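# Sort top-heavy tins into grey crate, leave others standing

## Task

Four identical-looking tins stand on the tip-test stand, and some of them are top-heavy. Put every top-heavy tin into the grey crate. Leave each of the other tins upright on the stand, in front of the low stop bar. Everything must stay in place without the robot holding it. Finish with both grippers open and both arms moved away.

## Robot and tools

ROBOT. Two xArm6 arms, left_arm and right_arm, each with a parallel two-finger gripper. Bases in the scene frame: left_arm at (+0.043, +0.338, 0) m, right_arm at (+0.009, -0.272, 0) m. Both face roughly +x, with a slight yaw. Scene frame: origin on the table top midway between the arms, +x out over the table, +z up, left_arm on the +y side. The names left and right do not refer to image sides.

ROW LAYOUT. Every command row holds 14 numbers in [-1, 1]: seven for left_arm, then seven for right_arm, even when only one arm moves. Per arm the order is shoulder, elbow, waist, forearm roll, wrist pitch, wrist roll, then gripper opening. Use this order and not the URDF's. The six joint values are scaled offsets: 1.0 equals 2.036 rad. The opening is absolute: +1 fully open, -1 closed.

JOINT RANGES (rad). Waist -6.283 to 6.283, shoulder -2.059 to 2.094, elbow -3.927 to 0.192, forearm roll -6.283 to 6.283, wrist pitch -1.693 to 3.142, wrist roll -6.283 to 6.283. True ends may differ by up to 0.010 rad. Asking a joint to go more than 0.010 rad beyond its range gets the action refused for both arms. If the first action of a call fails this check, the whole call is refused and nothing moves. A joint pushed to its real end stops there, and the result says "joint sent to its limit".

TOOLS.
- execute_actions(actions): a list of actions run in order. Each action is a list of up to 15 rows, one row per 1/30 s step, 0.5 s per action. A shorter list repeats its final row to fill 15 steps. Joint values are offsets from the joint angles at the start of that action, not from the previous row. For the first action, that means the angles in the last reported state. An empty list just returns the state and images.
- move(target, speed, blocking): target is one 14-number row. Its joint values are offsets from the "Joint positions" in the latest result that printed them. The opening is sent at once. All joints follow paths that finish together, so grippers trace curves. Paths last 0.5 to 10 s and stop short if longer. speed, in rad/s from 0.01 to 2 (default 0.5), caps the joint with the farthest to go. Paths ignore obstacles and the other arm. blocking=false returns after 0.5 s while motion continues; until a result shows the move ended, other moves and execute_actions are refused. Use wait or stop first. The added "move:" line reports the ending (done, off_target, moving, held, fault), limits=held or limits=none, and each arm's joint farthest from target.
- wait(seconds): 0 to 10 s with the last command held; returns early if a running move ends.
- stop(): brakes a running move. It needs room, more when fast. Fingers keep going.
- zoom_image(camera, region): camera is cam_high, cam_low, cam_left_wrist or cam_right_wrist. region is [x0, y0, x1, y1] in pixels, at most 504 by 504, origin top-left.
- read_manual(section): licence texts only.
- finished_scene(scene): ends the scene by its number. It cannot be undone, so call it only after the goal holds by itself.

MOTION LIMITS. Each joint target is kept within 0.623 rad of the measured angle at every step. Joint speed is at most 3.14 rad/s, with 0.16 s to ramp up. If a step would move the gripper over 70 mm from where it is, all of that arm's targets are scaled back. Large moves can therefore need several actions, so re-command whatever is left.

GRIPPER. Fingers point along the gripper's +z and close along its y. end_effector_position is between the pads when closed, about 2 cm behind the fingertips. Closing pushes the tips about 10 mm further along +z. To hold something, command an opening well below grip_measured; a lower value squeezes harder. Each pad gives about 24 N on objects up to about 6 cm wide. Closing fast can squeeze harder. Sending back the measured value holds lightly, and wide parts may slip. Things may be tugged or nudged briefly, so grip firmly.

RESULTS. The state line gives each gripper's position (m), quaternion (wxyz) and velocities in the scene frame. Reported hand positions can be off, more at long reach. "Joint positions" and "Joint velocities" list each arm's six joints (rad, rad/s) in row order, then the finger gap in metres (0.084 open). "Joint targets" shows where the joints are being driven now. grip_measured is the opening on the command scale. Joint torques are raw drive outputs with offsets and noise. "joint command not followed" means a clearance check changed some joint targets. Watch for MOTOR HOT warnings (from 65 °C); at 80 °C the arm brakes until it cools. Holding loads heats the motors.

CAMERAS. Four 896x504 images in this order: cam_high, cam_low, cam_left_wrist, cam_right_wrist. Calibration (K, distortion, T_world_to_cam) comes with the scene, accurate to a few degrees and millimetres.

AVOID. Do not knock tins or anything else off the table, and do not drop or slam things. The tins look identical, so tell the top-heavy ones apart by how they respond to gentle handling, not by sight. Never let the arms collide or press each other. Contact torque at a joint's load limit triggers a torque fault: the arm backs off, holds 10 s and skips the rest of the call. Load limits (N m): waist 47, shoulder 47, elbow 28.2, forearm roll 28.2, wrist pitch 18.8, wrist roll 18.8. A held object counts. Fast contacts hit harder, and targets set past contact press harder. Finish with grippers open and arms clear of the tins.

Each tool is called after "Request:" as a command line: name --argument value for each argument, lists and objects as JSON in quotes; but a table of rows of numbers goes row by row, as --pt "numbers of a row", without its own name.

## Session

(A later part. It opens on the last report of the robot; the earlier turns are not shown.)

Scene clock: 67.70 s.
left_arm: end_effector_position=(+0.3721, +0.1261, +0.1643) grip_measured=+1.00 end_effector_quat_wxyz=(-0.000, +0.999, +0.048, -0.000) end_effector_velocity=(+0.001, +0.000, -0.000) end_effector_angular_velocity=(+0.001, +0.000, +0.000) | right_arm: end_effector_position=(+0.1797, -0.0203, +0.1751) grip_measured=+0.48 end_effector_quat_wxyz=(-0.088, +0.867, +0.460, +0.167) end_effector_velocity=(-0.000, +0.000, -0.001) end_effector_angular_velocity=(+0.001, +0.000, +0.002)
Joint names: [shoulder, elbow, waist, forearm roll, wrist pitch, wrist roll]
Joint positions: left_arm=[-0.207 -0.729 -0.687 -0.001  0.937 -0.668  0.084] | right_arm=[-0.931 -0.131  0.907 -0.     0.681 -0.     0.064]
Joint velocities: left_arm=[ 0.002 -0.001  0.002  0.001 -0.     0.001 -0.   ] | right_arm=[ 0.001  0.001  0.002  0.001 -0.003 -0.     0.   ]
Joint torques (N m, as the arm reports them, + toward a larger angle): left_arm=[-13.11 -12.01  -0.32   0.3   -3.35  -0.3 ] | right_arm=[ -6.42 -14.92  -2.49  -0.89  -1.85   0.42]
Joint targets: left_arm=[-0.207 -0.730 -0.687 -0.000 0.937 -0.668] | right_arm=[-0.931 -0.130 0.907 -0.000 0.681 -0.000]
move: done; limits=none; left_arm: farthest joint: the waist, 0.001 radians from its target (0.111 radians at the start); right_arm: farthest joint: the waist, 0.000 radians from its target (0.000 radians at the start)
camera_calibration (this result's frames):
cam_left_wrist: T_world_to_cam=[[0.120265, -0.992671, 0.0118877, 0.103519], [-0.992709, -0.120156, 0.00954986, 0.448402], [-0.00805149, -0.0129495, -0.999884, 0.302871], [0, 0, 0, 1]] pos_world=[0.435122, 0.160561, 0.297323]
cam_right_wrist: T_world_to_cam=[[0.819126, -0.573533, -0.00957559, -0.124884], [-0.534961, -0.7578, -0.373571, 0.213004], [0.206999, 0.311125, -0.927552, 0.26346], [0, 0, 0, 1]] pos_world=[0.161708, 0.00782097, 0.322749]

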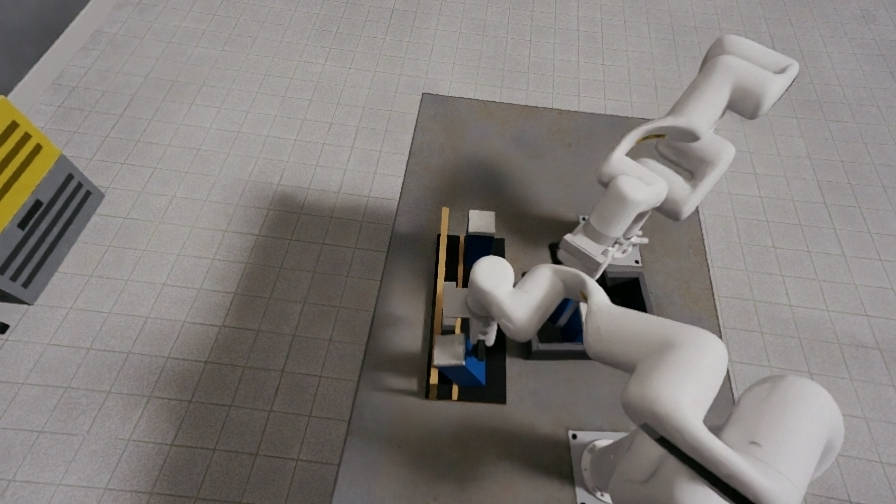

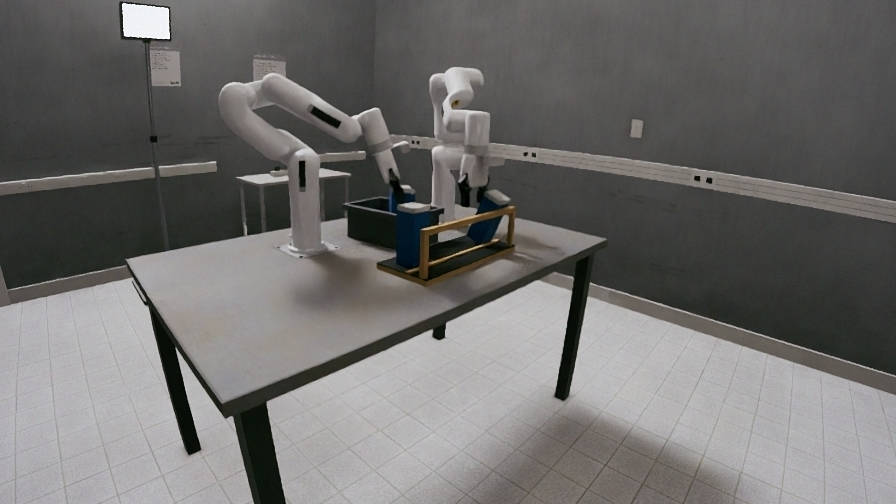

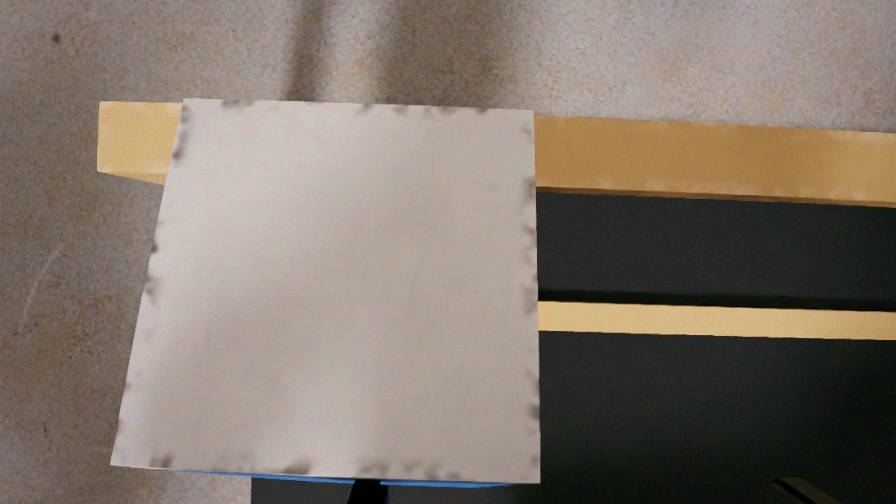

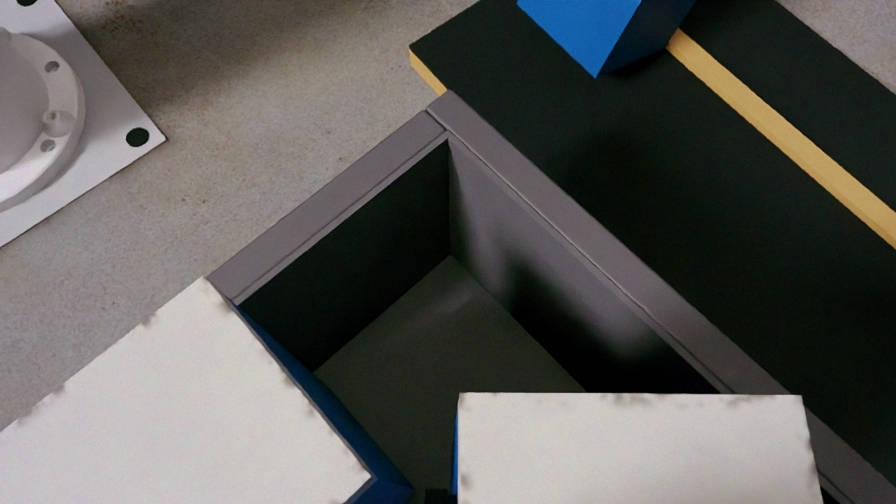

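Request:
move --target '[-0.0806, 0.0717, -0.054, 0, 0.0083, -0.0545, 1, 0, 0, 0, 0, 0, 0, 0.75]' --speed 0.1

Scene clock: 70.03 s.
left_arm: end_effector_position=(+0.3125, +0.1193, +0.1653) grip_measured=+1.00 end_effector_quat_wxyz=(+0.000, +0.999, +0.048, -0.000) end_effector_velocity=(-0.001, +0.000, -0.001) end_effector_angular_velocity=(+0.001, +0.001, -0.000) | right_arm: end_effector_position=(+0.1797, -0.0203, +0.1751) grip_measured=+0.75 end_effector_quat_wxyz=(-0.088, +0.867, +0.460, +0.167) end_effector_velocity=(+0.000, -0.001, -0.001) end_effector_angular_velocity=(-0.002, +0.001, -0.001)
Joint names: [shoulder, elbow, waist, forearm roll, wrist pitch, wrist roll]
Joint positions: left_arm=[-0.371 -0.584 -0.797 -0.001  0.954 -0.779  0.084] | right_arm=[-0.931 -0.131  0.907 -0.     0.681 -0.     0.075]
Joint velocities: left_arm=[-0.002  0.003 -0.002  0.     0.    -0.002 -0.   ] | right_arm=[-0.     0.002 -0.002 -0.     0.001 -0.     0.   ]
Joint torques (N m, as the arm reports them, + toward a larger angle): left_arm=[-10.95 -11.72  -1.63  -0.47  -2.07  -0.79] | right_arm=[ -5.61 -14.51  -2.19  -0.66  -1.89   0.46]
Joint targets: left_arm=[-0.371 -0.583 -0.797 -0.001 0.954 -0.779] | right_arm=[-0.931 -0.131 0.907 -0.000 0.681 -0.000]
move: done; limits=none; left_arm: farthest joint: the elbow, 0.001 radians from its target (0.147 radians at the start); right_arm: farthest joint: the waist, 0.000 radians from its target (0.000 radians at the start)
camera_calibration (this result's frames):
cam_left_wrist: T_world_to_cam=[[0.121312, -0.992533, 0.0126839, 0.10345], [-0.992589, -0.121208, 0.00865162, 0.388666], [-0.00704963, -0.0136394, -0.999882, 0.303146], [0, 0, 0, 1]] pos_world=[0.375373, 0.153922, 0.298436]
cam_right_wrist: T_world_to_cam=[[0.819126, -0.573533, -0.0095763, -0.124883], [-0.53496, -0.757798, -0.373577, 0.213007], [0.207002, 0.31113, -0.92755, 0.26346], [0, 0, 0, 1]] pos_world=[0.161709, 0.00782148, 0.322751]

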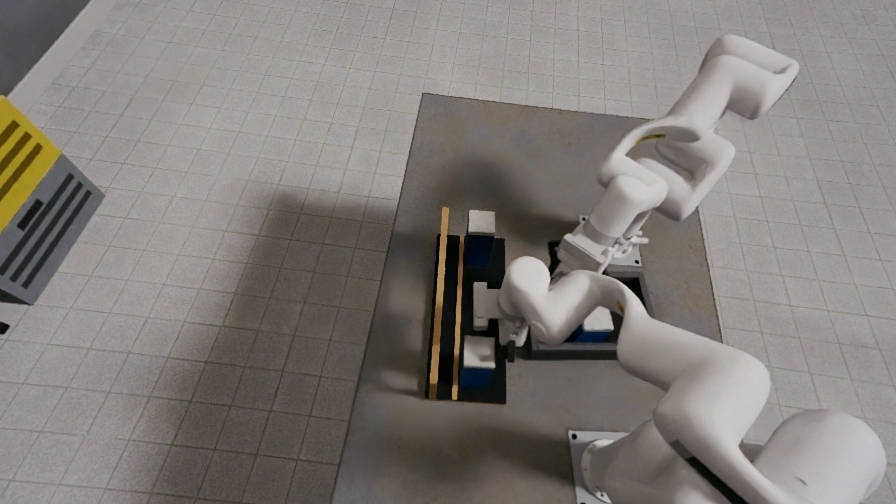

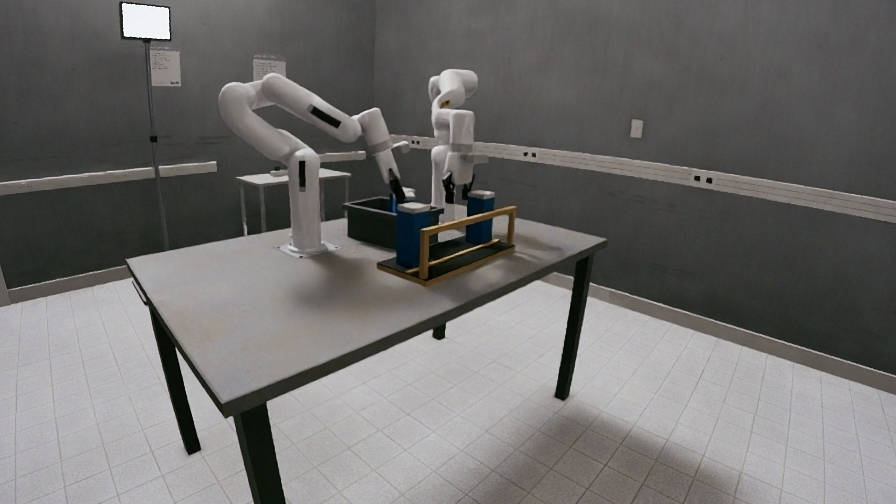

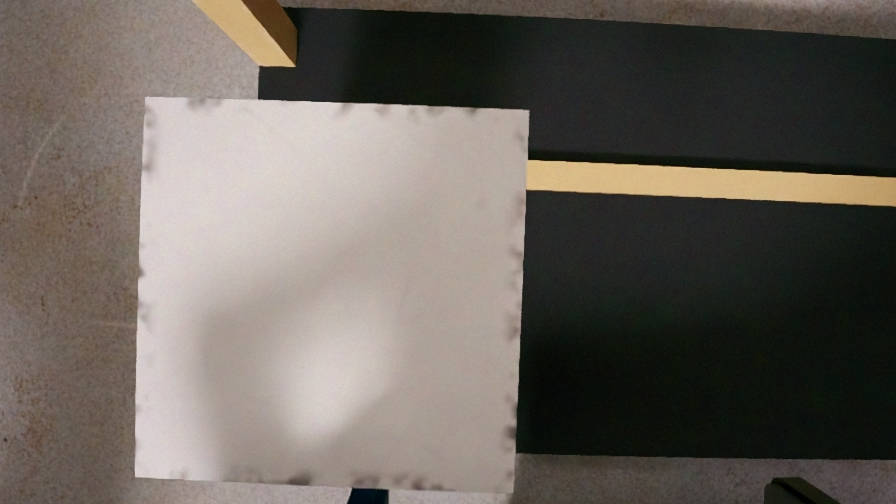

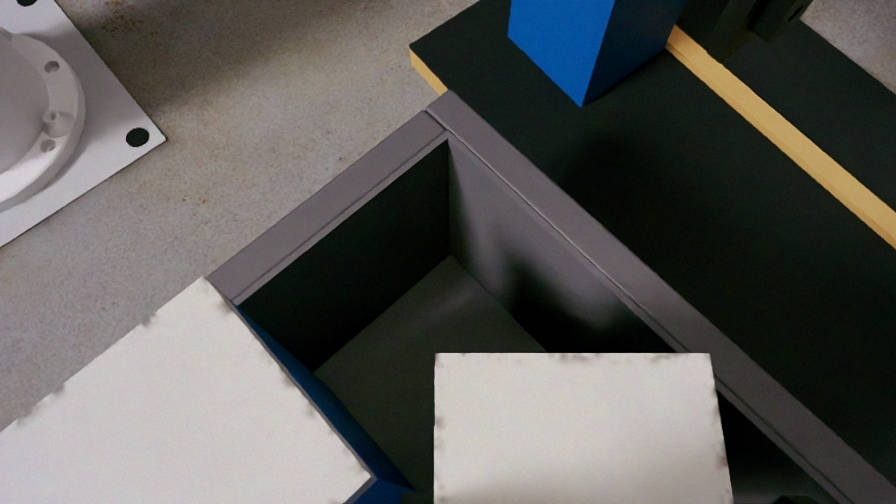

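Request:
move --target '[-0.0467, -0.1282, 0, 0, 0.1744, 0, 1, -0.0291, -0.1648, 0, 0, 0.194, 0, 0.75]' --speed 0.4

Scene clock: 72.03 s.
left_arm: end_effector_position=(+0.3126, +0.1192, +0.2803) grip_measured=+1.00 end_effector_quat_wxyz=(+0.001, +0.999, +0.048, +0.000) end_effector_velocity=(+0.000, -0.000, +0.002) end_effector_angular_velocity=(-0.002, -0.003, +0.000) | right_arm: end_effector_position=(+0.1796, -0.0203, +0.3000) grip_measured=+0.75 end_effector_quat_wxyz=(-0.088, +0.867, +0.460, +0.167) end_effector_velocity=(+0.000, +0.000, +0.001) end_effector_angular_velocity=(+0.002, -0.001, -0.000)
Joint names: [shoulder, elbow, waist, forearm roll, wrist pitch, wrist roll]
Joint positions: left_arm=[-0.466 -0.844 -0.797 -0.001  1.309 -0.779  0.084] | right_arm=[-0.99  -0.466  0.907 -0.     1.076 -0.     0.075]
Joint velocities: left_arm=[-0.001 -0.004  0.     0.     0.002 -0.    -0.   ] | right_arm=[-0.    -0.003 -0.    -0.     0.001  0.     0.   ]
Joint torques (N m, as the arm reports them, + toward a larger angle): left_arm=[ -9.87 -12.12  -1.6   -0.45  -2.02  -0.7 ] | right_arm=[ -4.92 -14.41  -2.12  -0.6   -1.82   0.39]
Joint targets: left_arm=[-0.466 -0.845 -0.797 -0.001 1.309 -0.779] | right_arm=[-0.990 -0.466 0.907 -0.000 1.076 -0.000]
move: done; limits=none; left_arm: farthest joint: the shoulder, 0.001 radians from its target (0.095 radians at the start); right_arm: farthest joint: the elbow, 0.001 radians from its target (0.336 radians at the start)
camera_calibration (this result's frames):
cam_left_wrist: T_world_to_cam=[[0.121135, -0.992548, 0.0131873, 0.101832], [-0.992614, -0.121033, 0.00827609, 0.38779], [-0.00661832, -0.0140924, -0.999879, 0.418063], [0, 0, 0, 1]] pos_world=[0.375357, 0.1539, 0.41346]
cam_right_wrist: T_world_to_cam=[[0.819101, -0.573569, -0.00955731, -0.123697], [-0.535107, -0.757959, -0.37304, 0.259516], [0.20672, 0.310672, -0.927766, 0.37943], [0, 0, 0, 1]] pos_world=[0.161753, 0.00787499, 0.44765]

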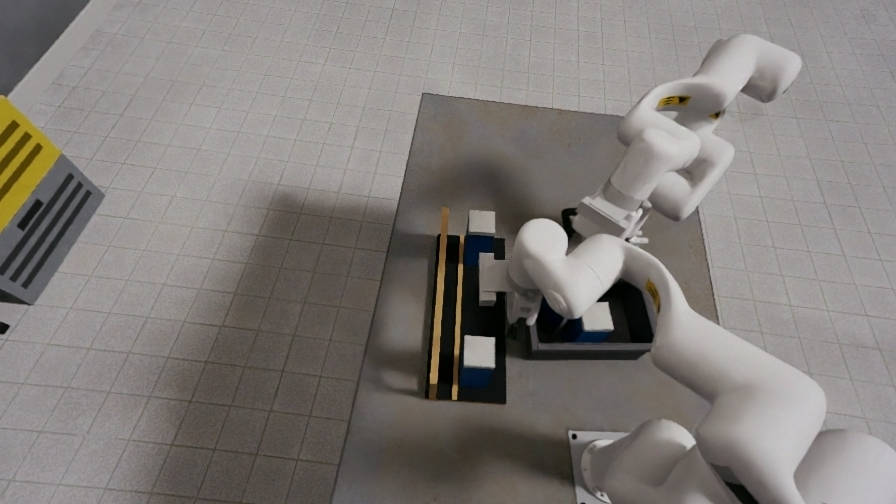

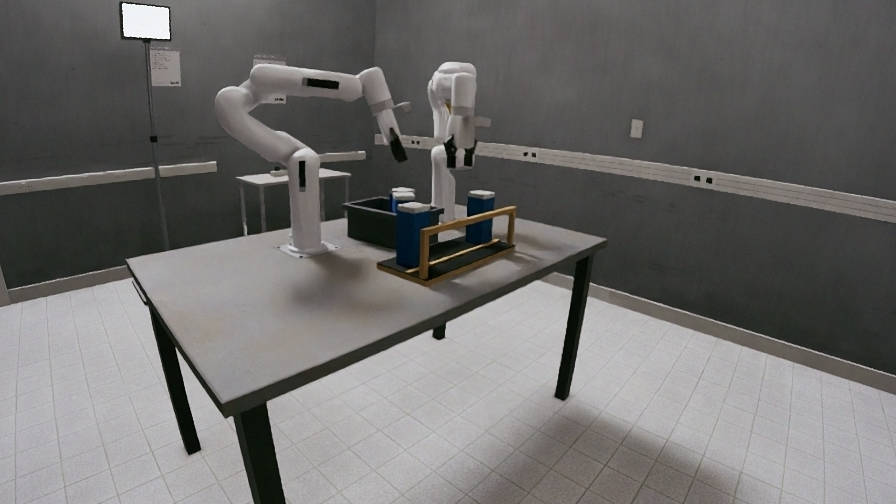

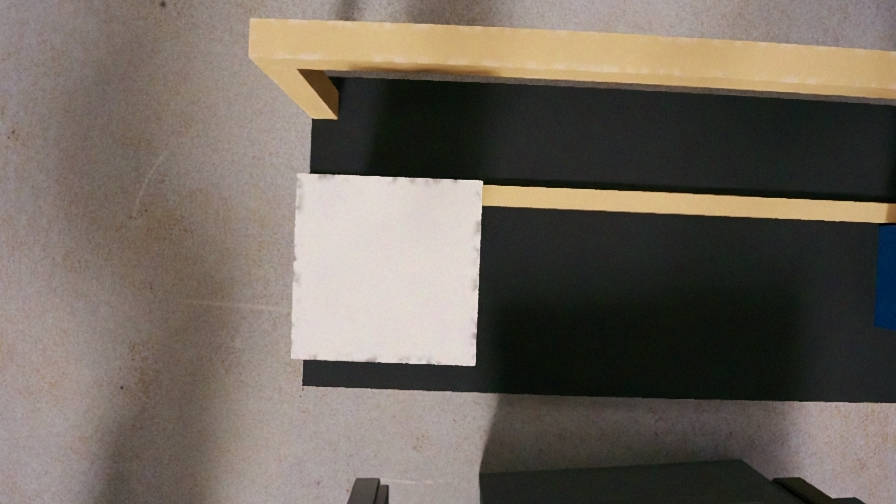

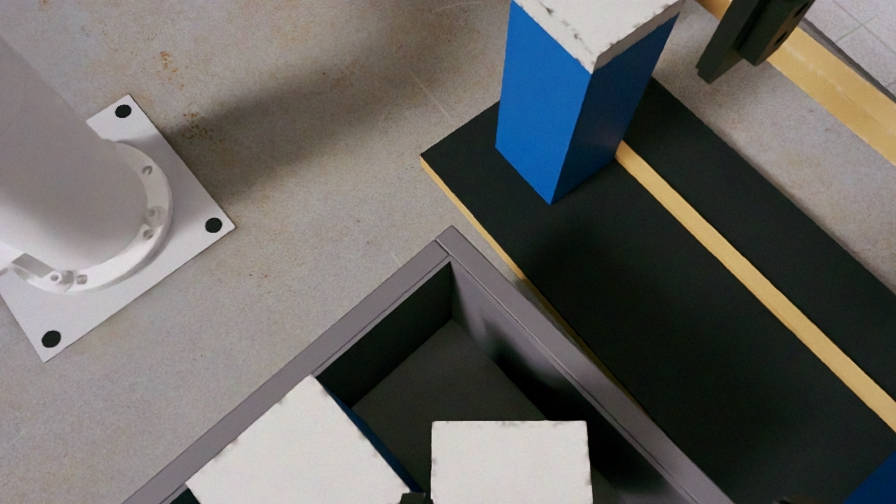

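Request:
move --target '[0, 0, 0.3, 0, 0, 0, 1, 0.2962, -0.2161, -0.2392, 0, 0.1071, 0.196, 1]' --speed 0.8

Request:
move --target '[0, 0, 0, 0, 0, 0, 1, 0.0281, 0.1415, 0, 0, -0.1701, 0, 1]' --speed 0.5

Request:
move --target '[0, 0, 0, 0, 0, 0, 1, 0.1036, -0.0982, -0.03, 0, -0.0044, -0.0305, 1]' --speed 0.1

Scene clock: 74.37 s.
left_arm: end_effector_position=(+0.3895, +0.3131, +0.2803) grip_measured=+1.00 end_effector_quat_wxyz=(+0.000, +0.938, +0.346, +0.000) end_effector_velocity=(-0.000, +0.001, -0.001) end_effector_angular_velocity=(+0.001, +0.002, +0.003) | right_arm: end_effector_position=(+0.3341, -0.0994, +0.2796) grip_measured=+1.00 end_effector_quat_wxyz=(+0.000, +0.999, +0.045, -0.001) end_effector_velocity=(+0.001, -0.001, -0.000) end_effector_angular_velocity=(-0.001, +0.002, -0.005)
Joint names: [shoulder, elbow, waist, forearm roll, wrist pitch, wrist roll]
Joint positions: left_arm=[-0.466 -0.844 -0.187 -0.001  1.309 -0.779  0.084] | right_arm=[-0.387 -0.905  0.42  -0.     1.294  0.399  0.084]
Joint velocities: left_arm=[0.    0.002 0.003 0.001 0.    0.    0.   ] | right_arm=[ 0.004 -0.002 -0.004  0.     0.001  0.001  0.   ]
Joint torques (N m, as the arm reports them, + toward a larger angle): left_arm=[ -9.8  -12.22  -1.93  -0.71  -1.98  -0.82] | right_arm=[-18.72 -14.08  -2.2   -0.61  -1.37   0.42]
Joint targets: left_arm=[-0.466 -0.844 -0.186 -0.001 1.309 -0.779] | right_arm=[-0.387 -0.906 0.420 -0.000 1.294 0.399]
move: done; limits=none; left_arm: farthest joint: the waist, 0.000 radians from its target (0.610 radians at the start); right_arm: farthest joint: the waist, 0.000 radians from its target (0.487 radians at the start)
camera_calibration (this result's frames):
cam_left_wrist: T_world_to_cam=[[0.668047, -0.744002, 0.0132018, -0.0058783], [-0.744114, -0.668001, 0.00829439, 0.562089], [0.00264776, -0.0153647, -0.999878, 0.418094], [0, 0, 0, 1]] pos_world=[0.421078, 0.377526, 0.413459]
cam_right_wrist: T_world_to_cam=[[0.0719861, -0.997402, -0.00264207, -0.0901762], [-0.997404, -0.0719815, -0.00178839, 0.393485], [0.00159356, 0.00276395, -0.999995, 0.411231], [0, 0, 0, 1]] pos_world=[0.3983, -0.0627549, 0.411695]

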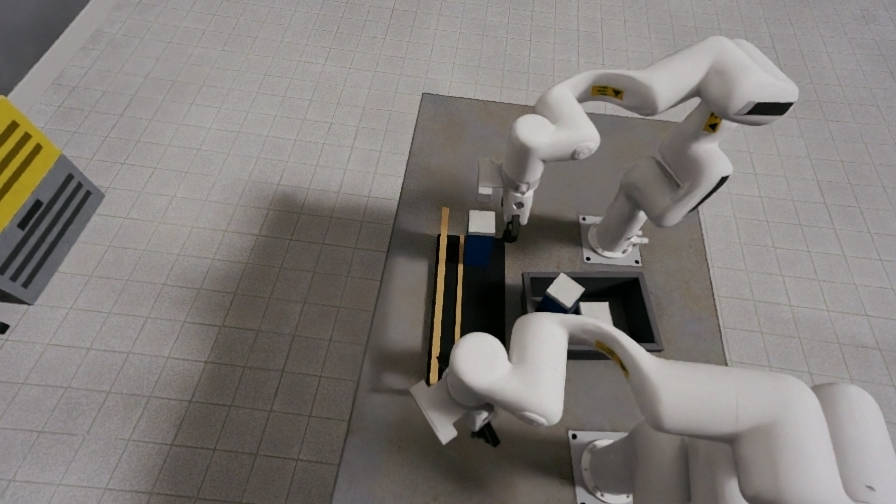

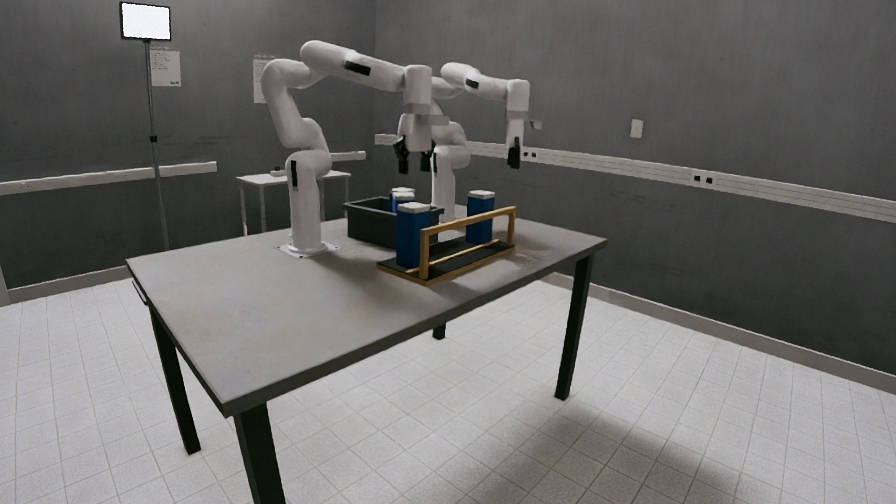

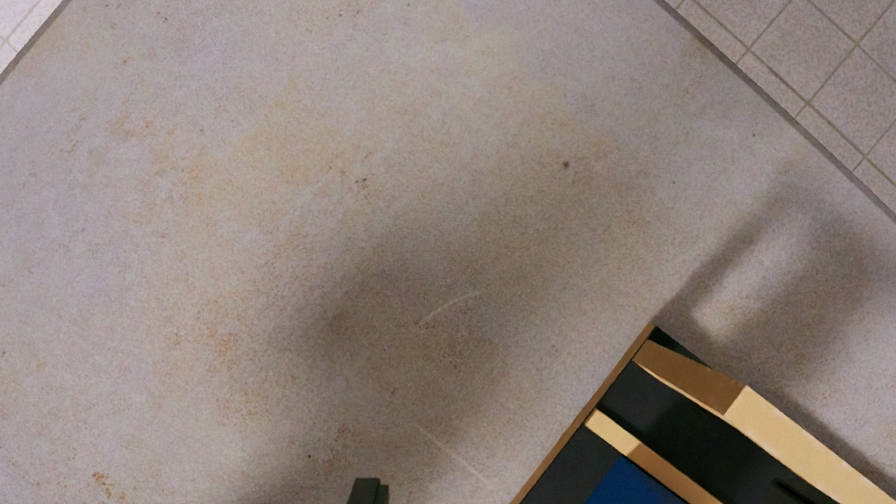

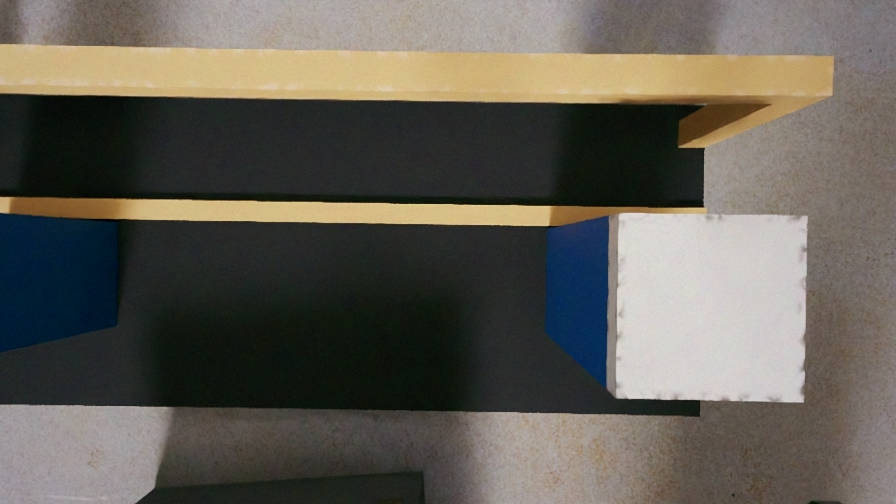

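Scene clock: 75.70 s.
left_arm: end_effector_position=(+0.3895, +0.3131, +0.2803) grip_measured=+1.00 end_effector_quat_wxyz=(+0.000, +0.938, +0.346, +0.000) end_effector_velocity=(-0.000, -0.000, -0.000) end_effector_angular_velocity=(-0.001, +0.000, -0.000) | right_arm: end_effector_position=(+0.3248, -0.1043, +0.1652) grip_measured=+1.00 end_effector_quat_wxyz=(-0.000, +0.999, +0.045, +0.000) end_effector_velocity=(-0.000, -0.001, -0.001) end_effector_angular_velocity=(-0.000, +0.001, -0.001)
Joint names: [shoulder, elbow, waist, forearm roll, wrist pitch, wrist roll]
Joint positions: left_arm=[-0.466 -0.844 -0.187 -0.001  1.309 -0.779  0.084] | right_arm=[-0.33  -0.618  0.42  -0.     0.948  0.399  0.084]
Joint velocities: left_arm=[-0.     0.    -0.    -0.001  0.     0.    -0.   ] | right_arm=[ 0.001  0.003 -0.002  0.    -0.002 -0.001 -0.   ]
Joint torques (N m, as the arm reports them, + toward a larger angle): left_arm=[-10.16 -12.4   -1.84  -0.62  -2.07  -0.71] | right_arm=[-19.02 -13.35  -2.03  -0.6   -1.38   0.49]
Joint targets: left_arm=[-0.466 -0.844 -0.187 -0.001 1.309 -0.779] | right_arm=[-0.330 -0.617 0.420 -0.000 0.948 0.399]
move: done; limits=none; left_arm: farthest joint: the waist, 0.000 radians from its target (0.000 radians at the start); right_arm: farthest joint: the elbow, 0.001 radians from its target (0.289 radians at the start)
camera_calibration (this result's frames):
cam_left_wrist: T_world_to_cam=[[0.668047, -0.744002, 0.0132015, -0.0058781], [-0.744114, -0.668001, 0.00829425, 0.562089], [0.0026477, -0.0153644, -0.999878, 0.418094], [0, 0, 0, 1]] pos_world=[0.421078, 0.377526, 0.413459]
cam_right_wrist: T_world_to_cam=[[0.0720162, -0.997398, -0.00322717, -0.0946697], [-0.997399, -0.0720063, -0.00308558, 0.383819], [0.00284518, 0.00344099, -0.99999, 0.29654], [0, 0, 0, 1]] pos_world=[0.388795, -0.0678064, 0.297416]

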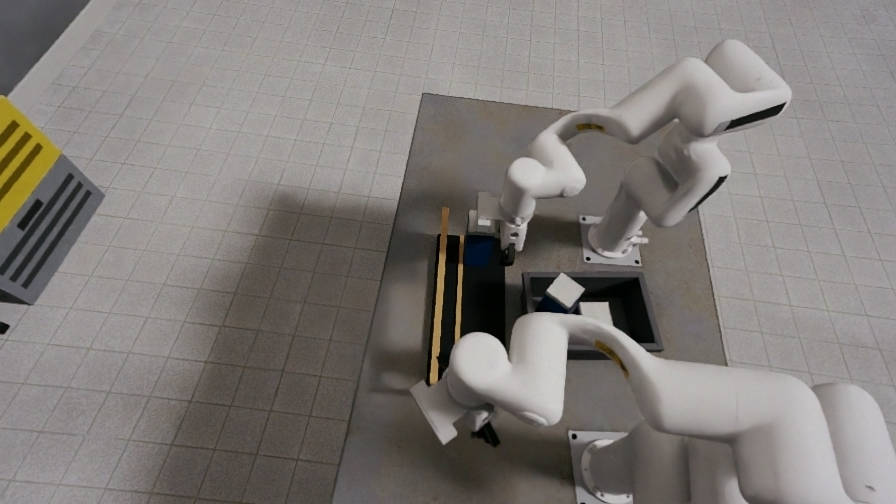

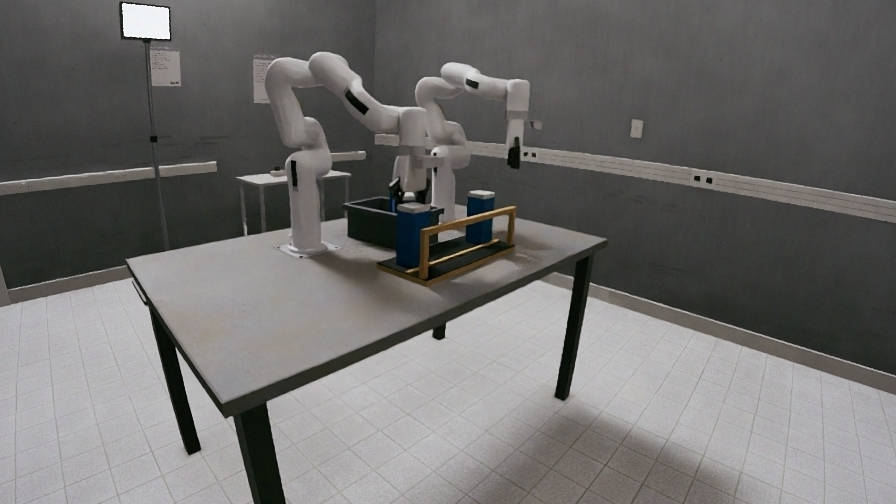

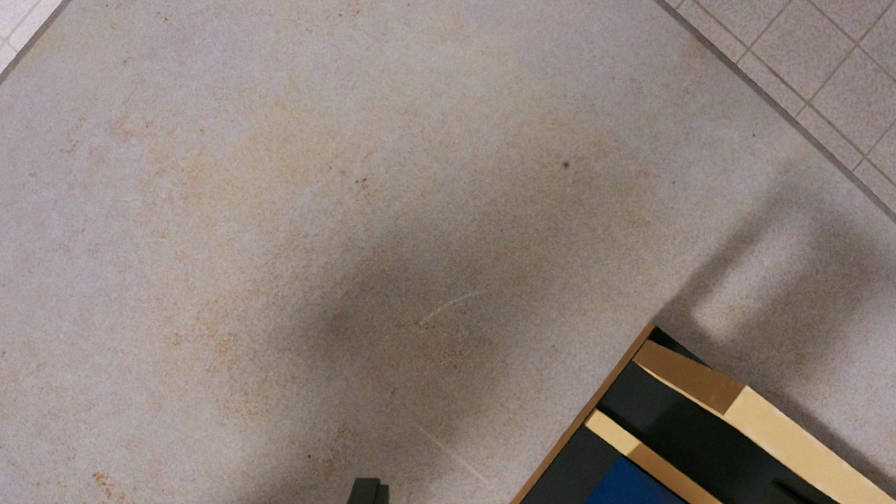

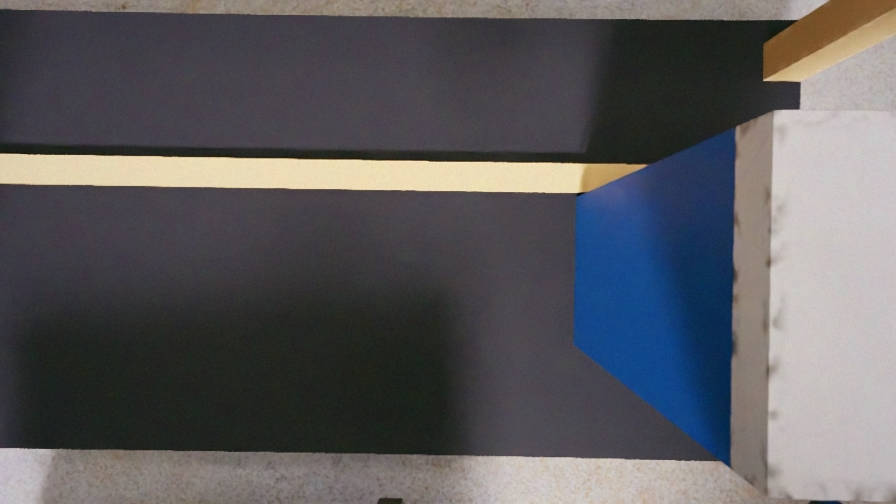

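Scene clock: 78.23 s.
left_arm: end_effector_position=(+0.3895, +0.3131, +0.2803) grip_measured=+1.00 end_effector_quat_wxyz=(+0.000, +0.938, +0.346, +0.000) end_effector_velocity=(-0.000, -0.000, +0.000) end_effector_angular_velocity=(-0.000, +0.000, -0.000) | right_arm: end_effector_position=(+0.3878, -0.0995, +0.1638) grip_measured=+1.00 end_effector_quat_wxyz=(+0.000, +0.999, +0.046, -0.001) end_effector_velocity=(+0.001, +0.000, +0.000) end_effector_angular_velocity=(+0.001, -0.001, -0.000)
Joint names: [shoulder, elbow, waist, forearm roll, wrist pitch, wrist roll]
Joint positions: left_arm=[-0.466 -0.844 -0.187 -0.001  1.309 -0.779  0.084] | right_arm=[-0.12  -0.817  0.359  0.     0.939  0.337  0.084]
Joint velocities: left_arm=[-0.    -0.001 -0.    -0.     0.001  0.     0.   ] | right_arm=[ 0.002 -0.002 -0.001  0.    -0.001 -0.001  0.   ]
Joint torques (N m, as the arm reports them, + toward a larger angle): left_arm=[ -9.75 -12.29  -1.64  -0.52  -2.15  -0.8 ] | right_arm=[-23.58 -13.98  -2.82  -1.17  -2.19   0.14]
Joint targets: left_arm=[-0.466 -0.844 -0.187 -0.001 1.309 -0.779] | right_arm=[-0.119 -0.818 0.359 -0.000 0.939 0.336]
move: done; limits=none; left_arm: farthest joint: the waist, 0.000 radians from its target (0.000 radians at the start); right_arm: farthest joint: the shoulder, 0.001 radians from its target (0.211 radians at the start)
camera_calibration (this result's frames):
cam_left_wrist: T_world_to_cam=[[0.668047, -0.744002, 0.0132012, -0.0058779], [-0.744114, -0.668001, 0.00829416, 0.562089], [0.00264758, -0.0153641, -0.999878, 0.418094], [0, 0, 0, 1]] pos_world=[0.421078, 0.377526, 0.413459]
cam_right_wrist: T_world_to_cam=[[0.0730065, -0.997329, -0.00241495, -0.0949112], [-0.997331, -0.073005, -0.00068879, 0.446438], [0.000510646, 0.0024588, -0.999997, 0.295775], [0, 0, 0, 1]] pos_world=[0.452025, -0.0627927, 0.295852]

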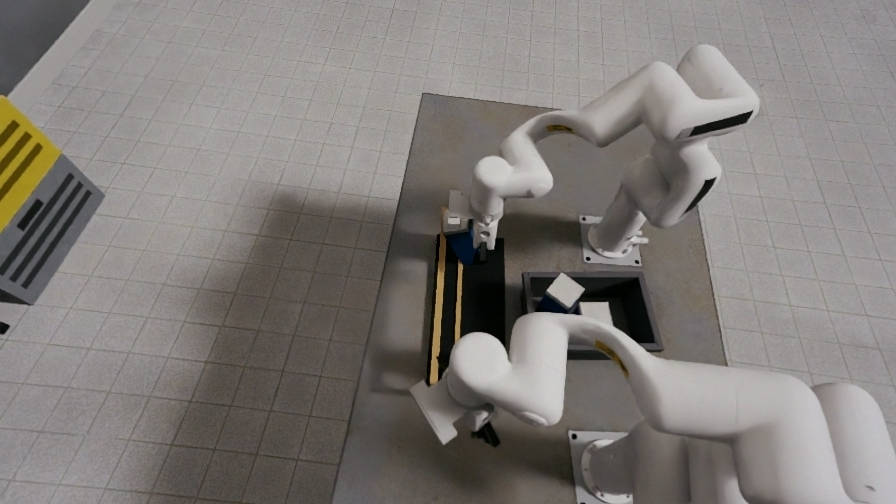

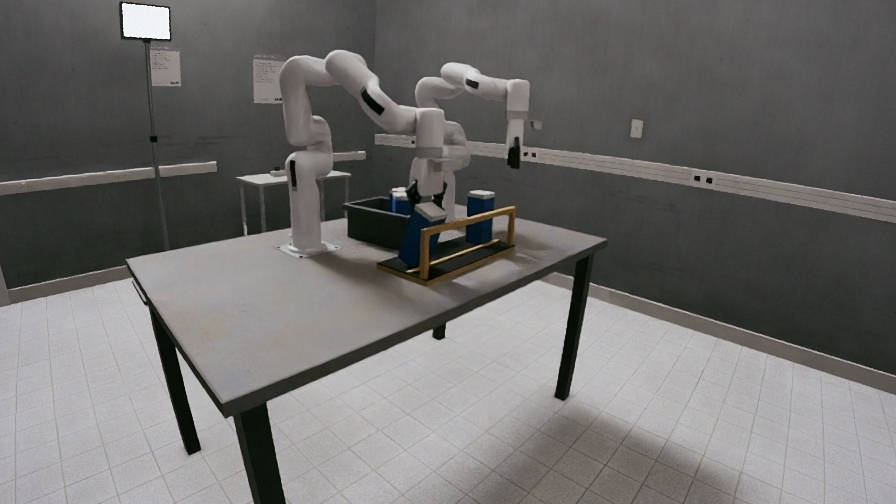

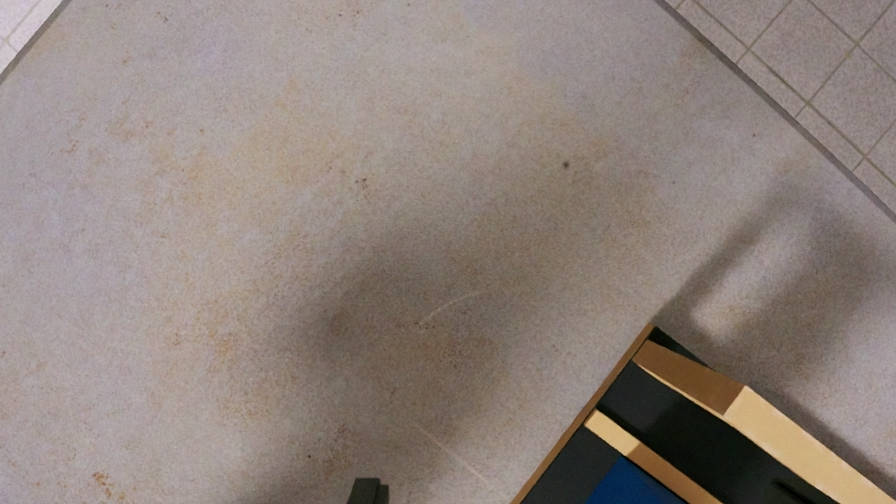

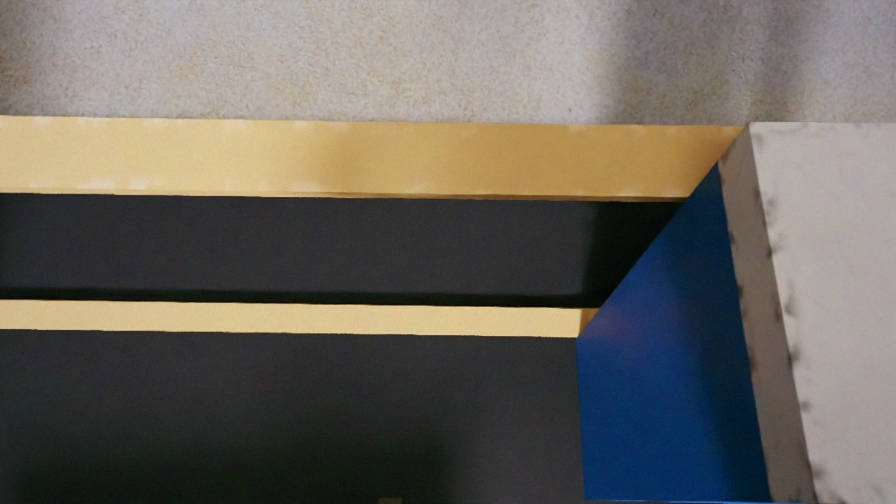

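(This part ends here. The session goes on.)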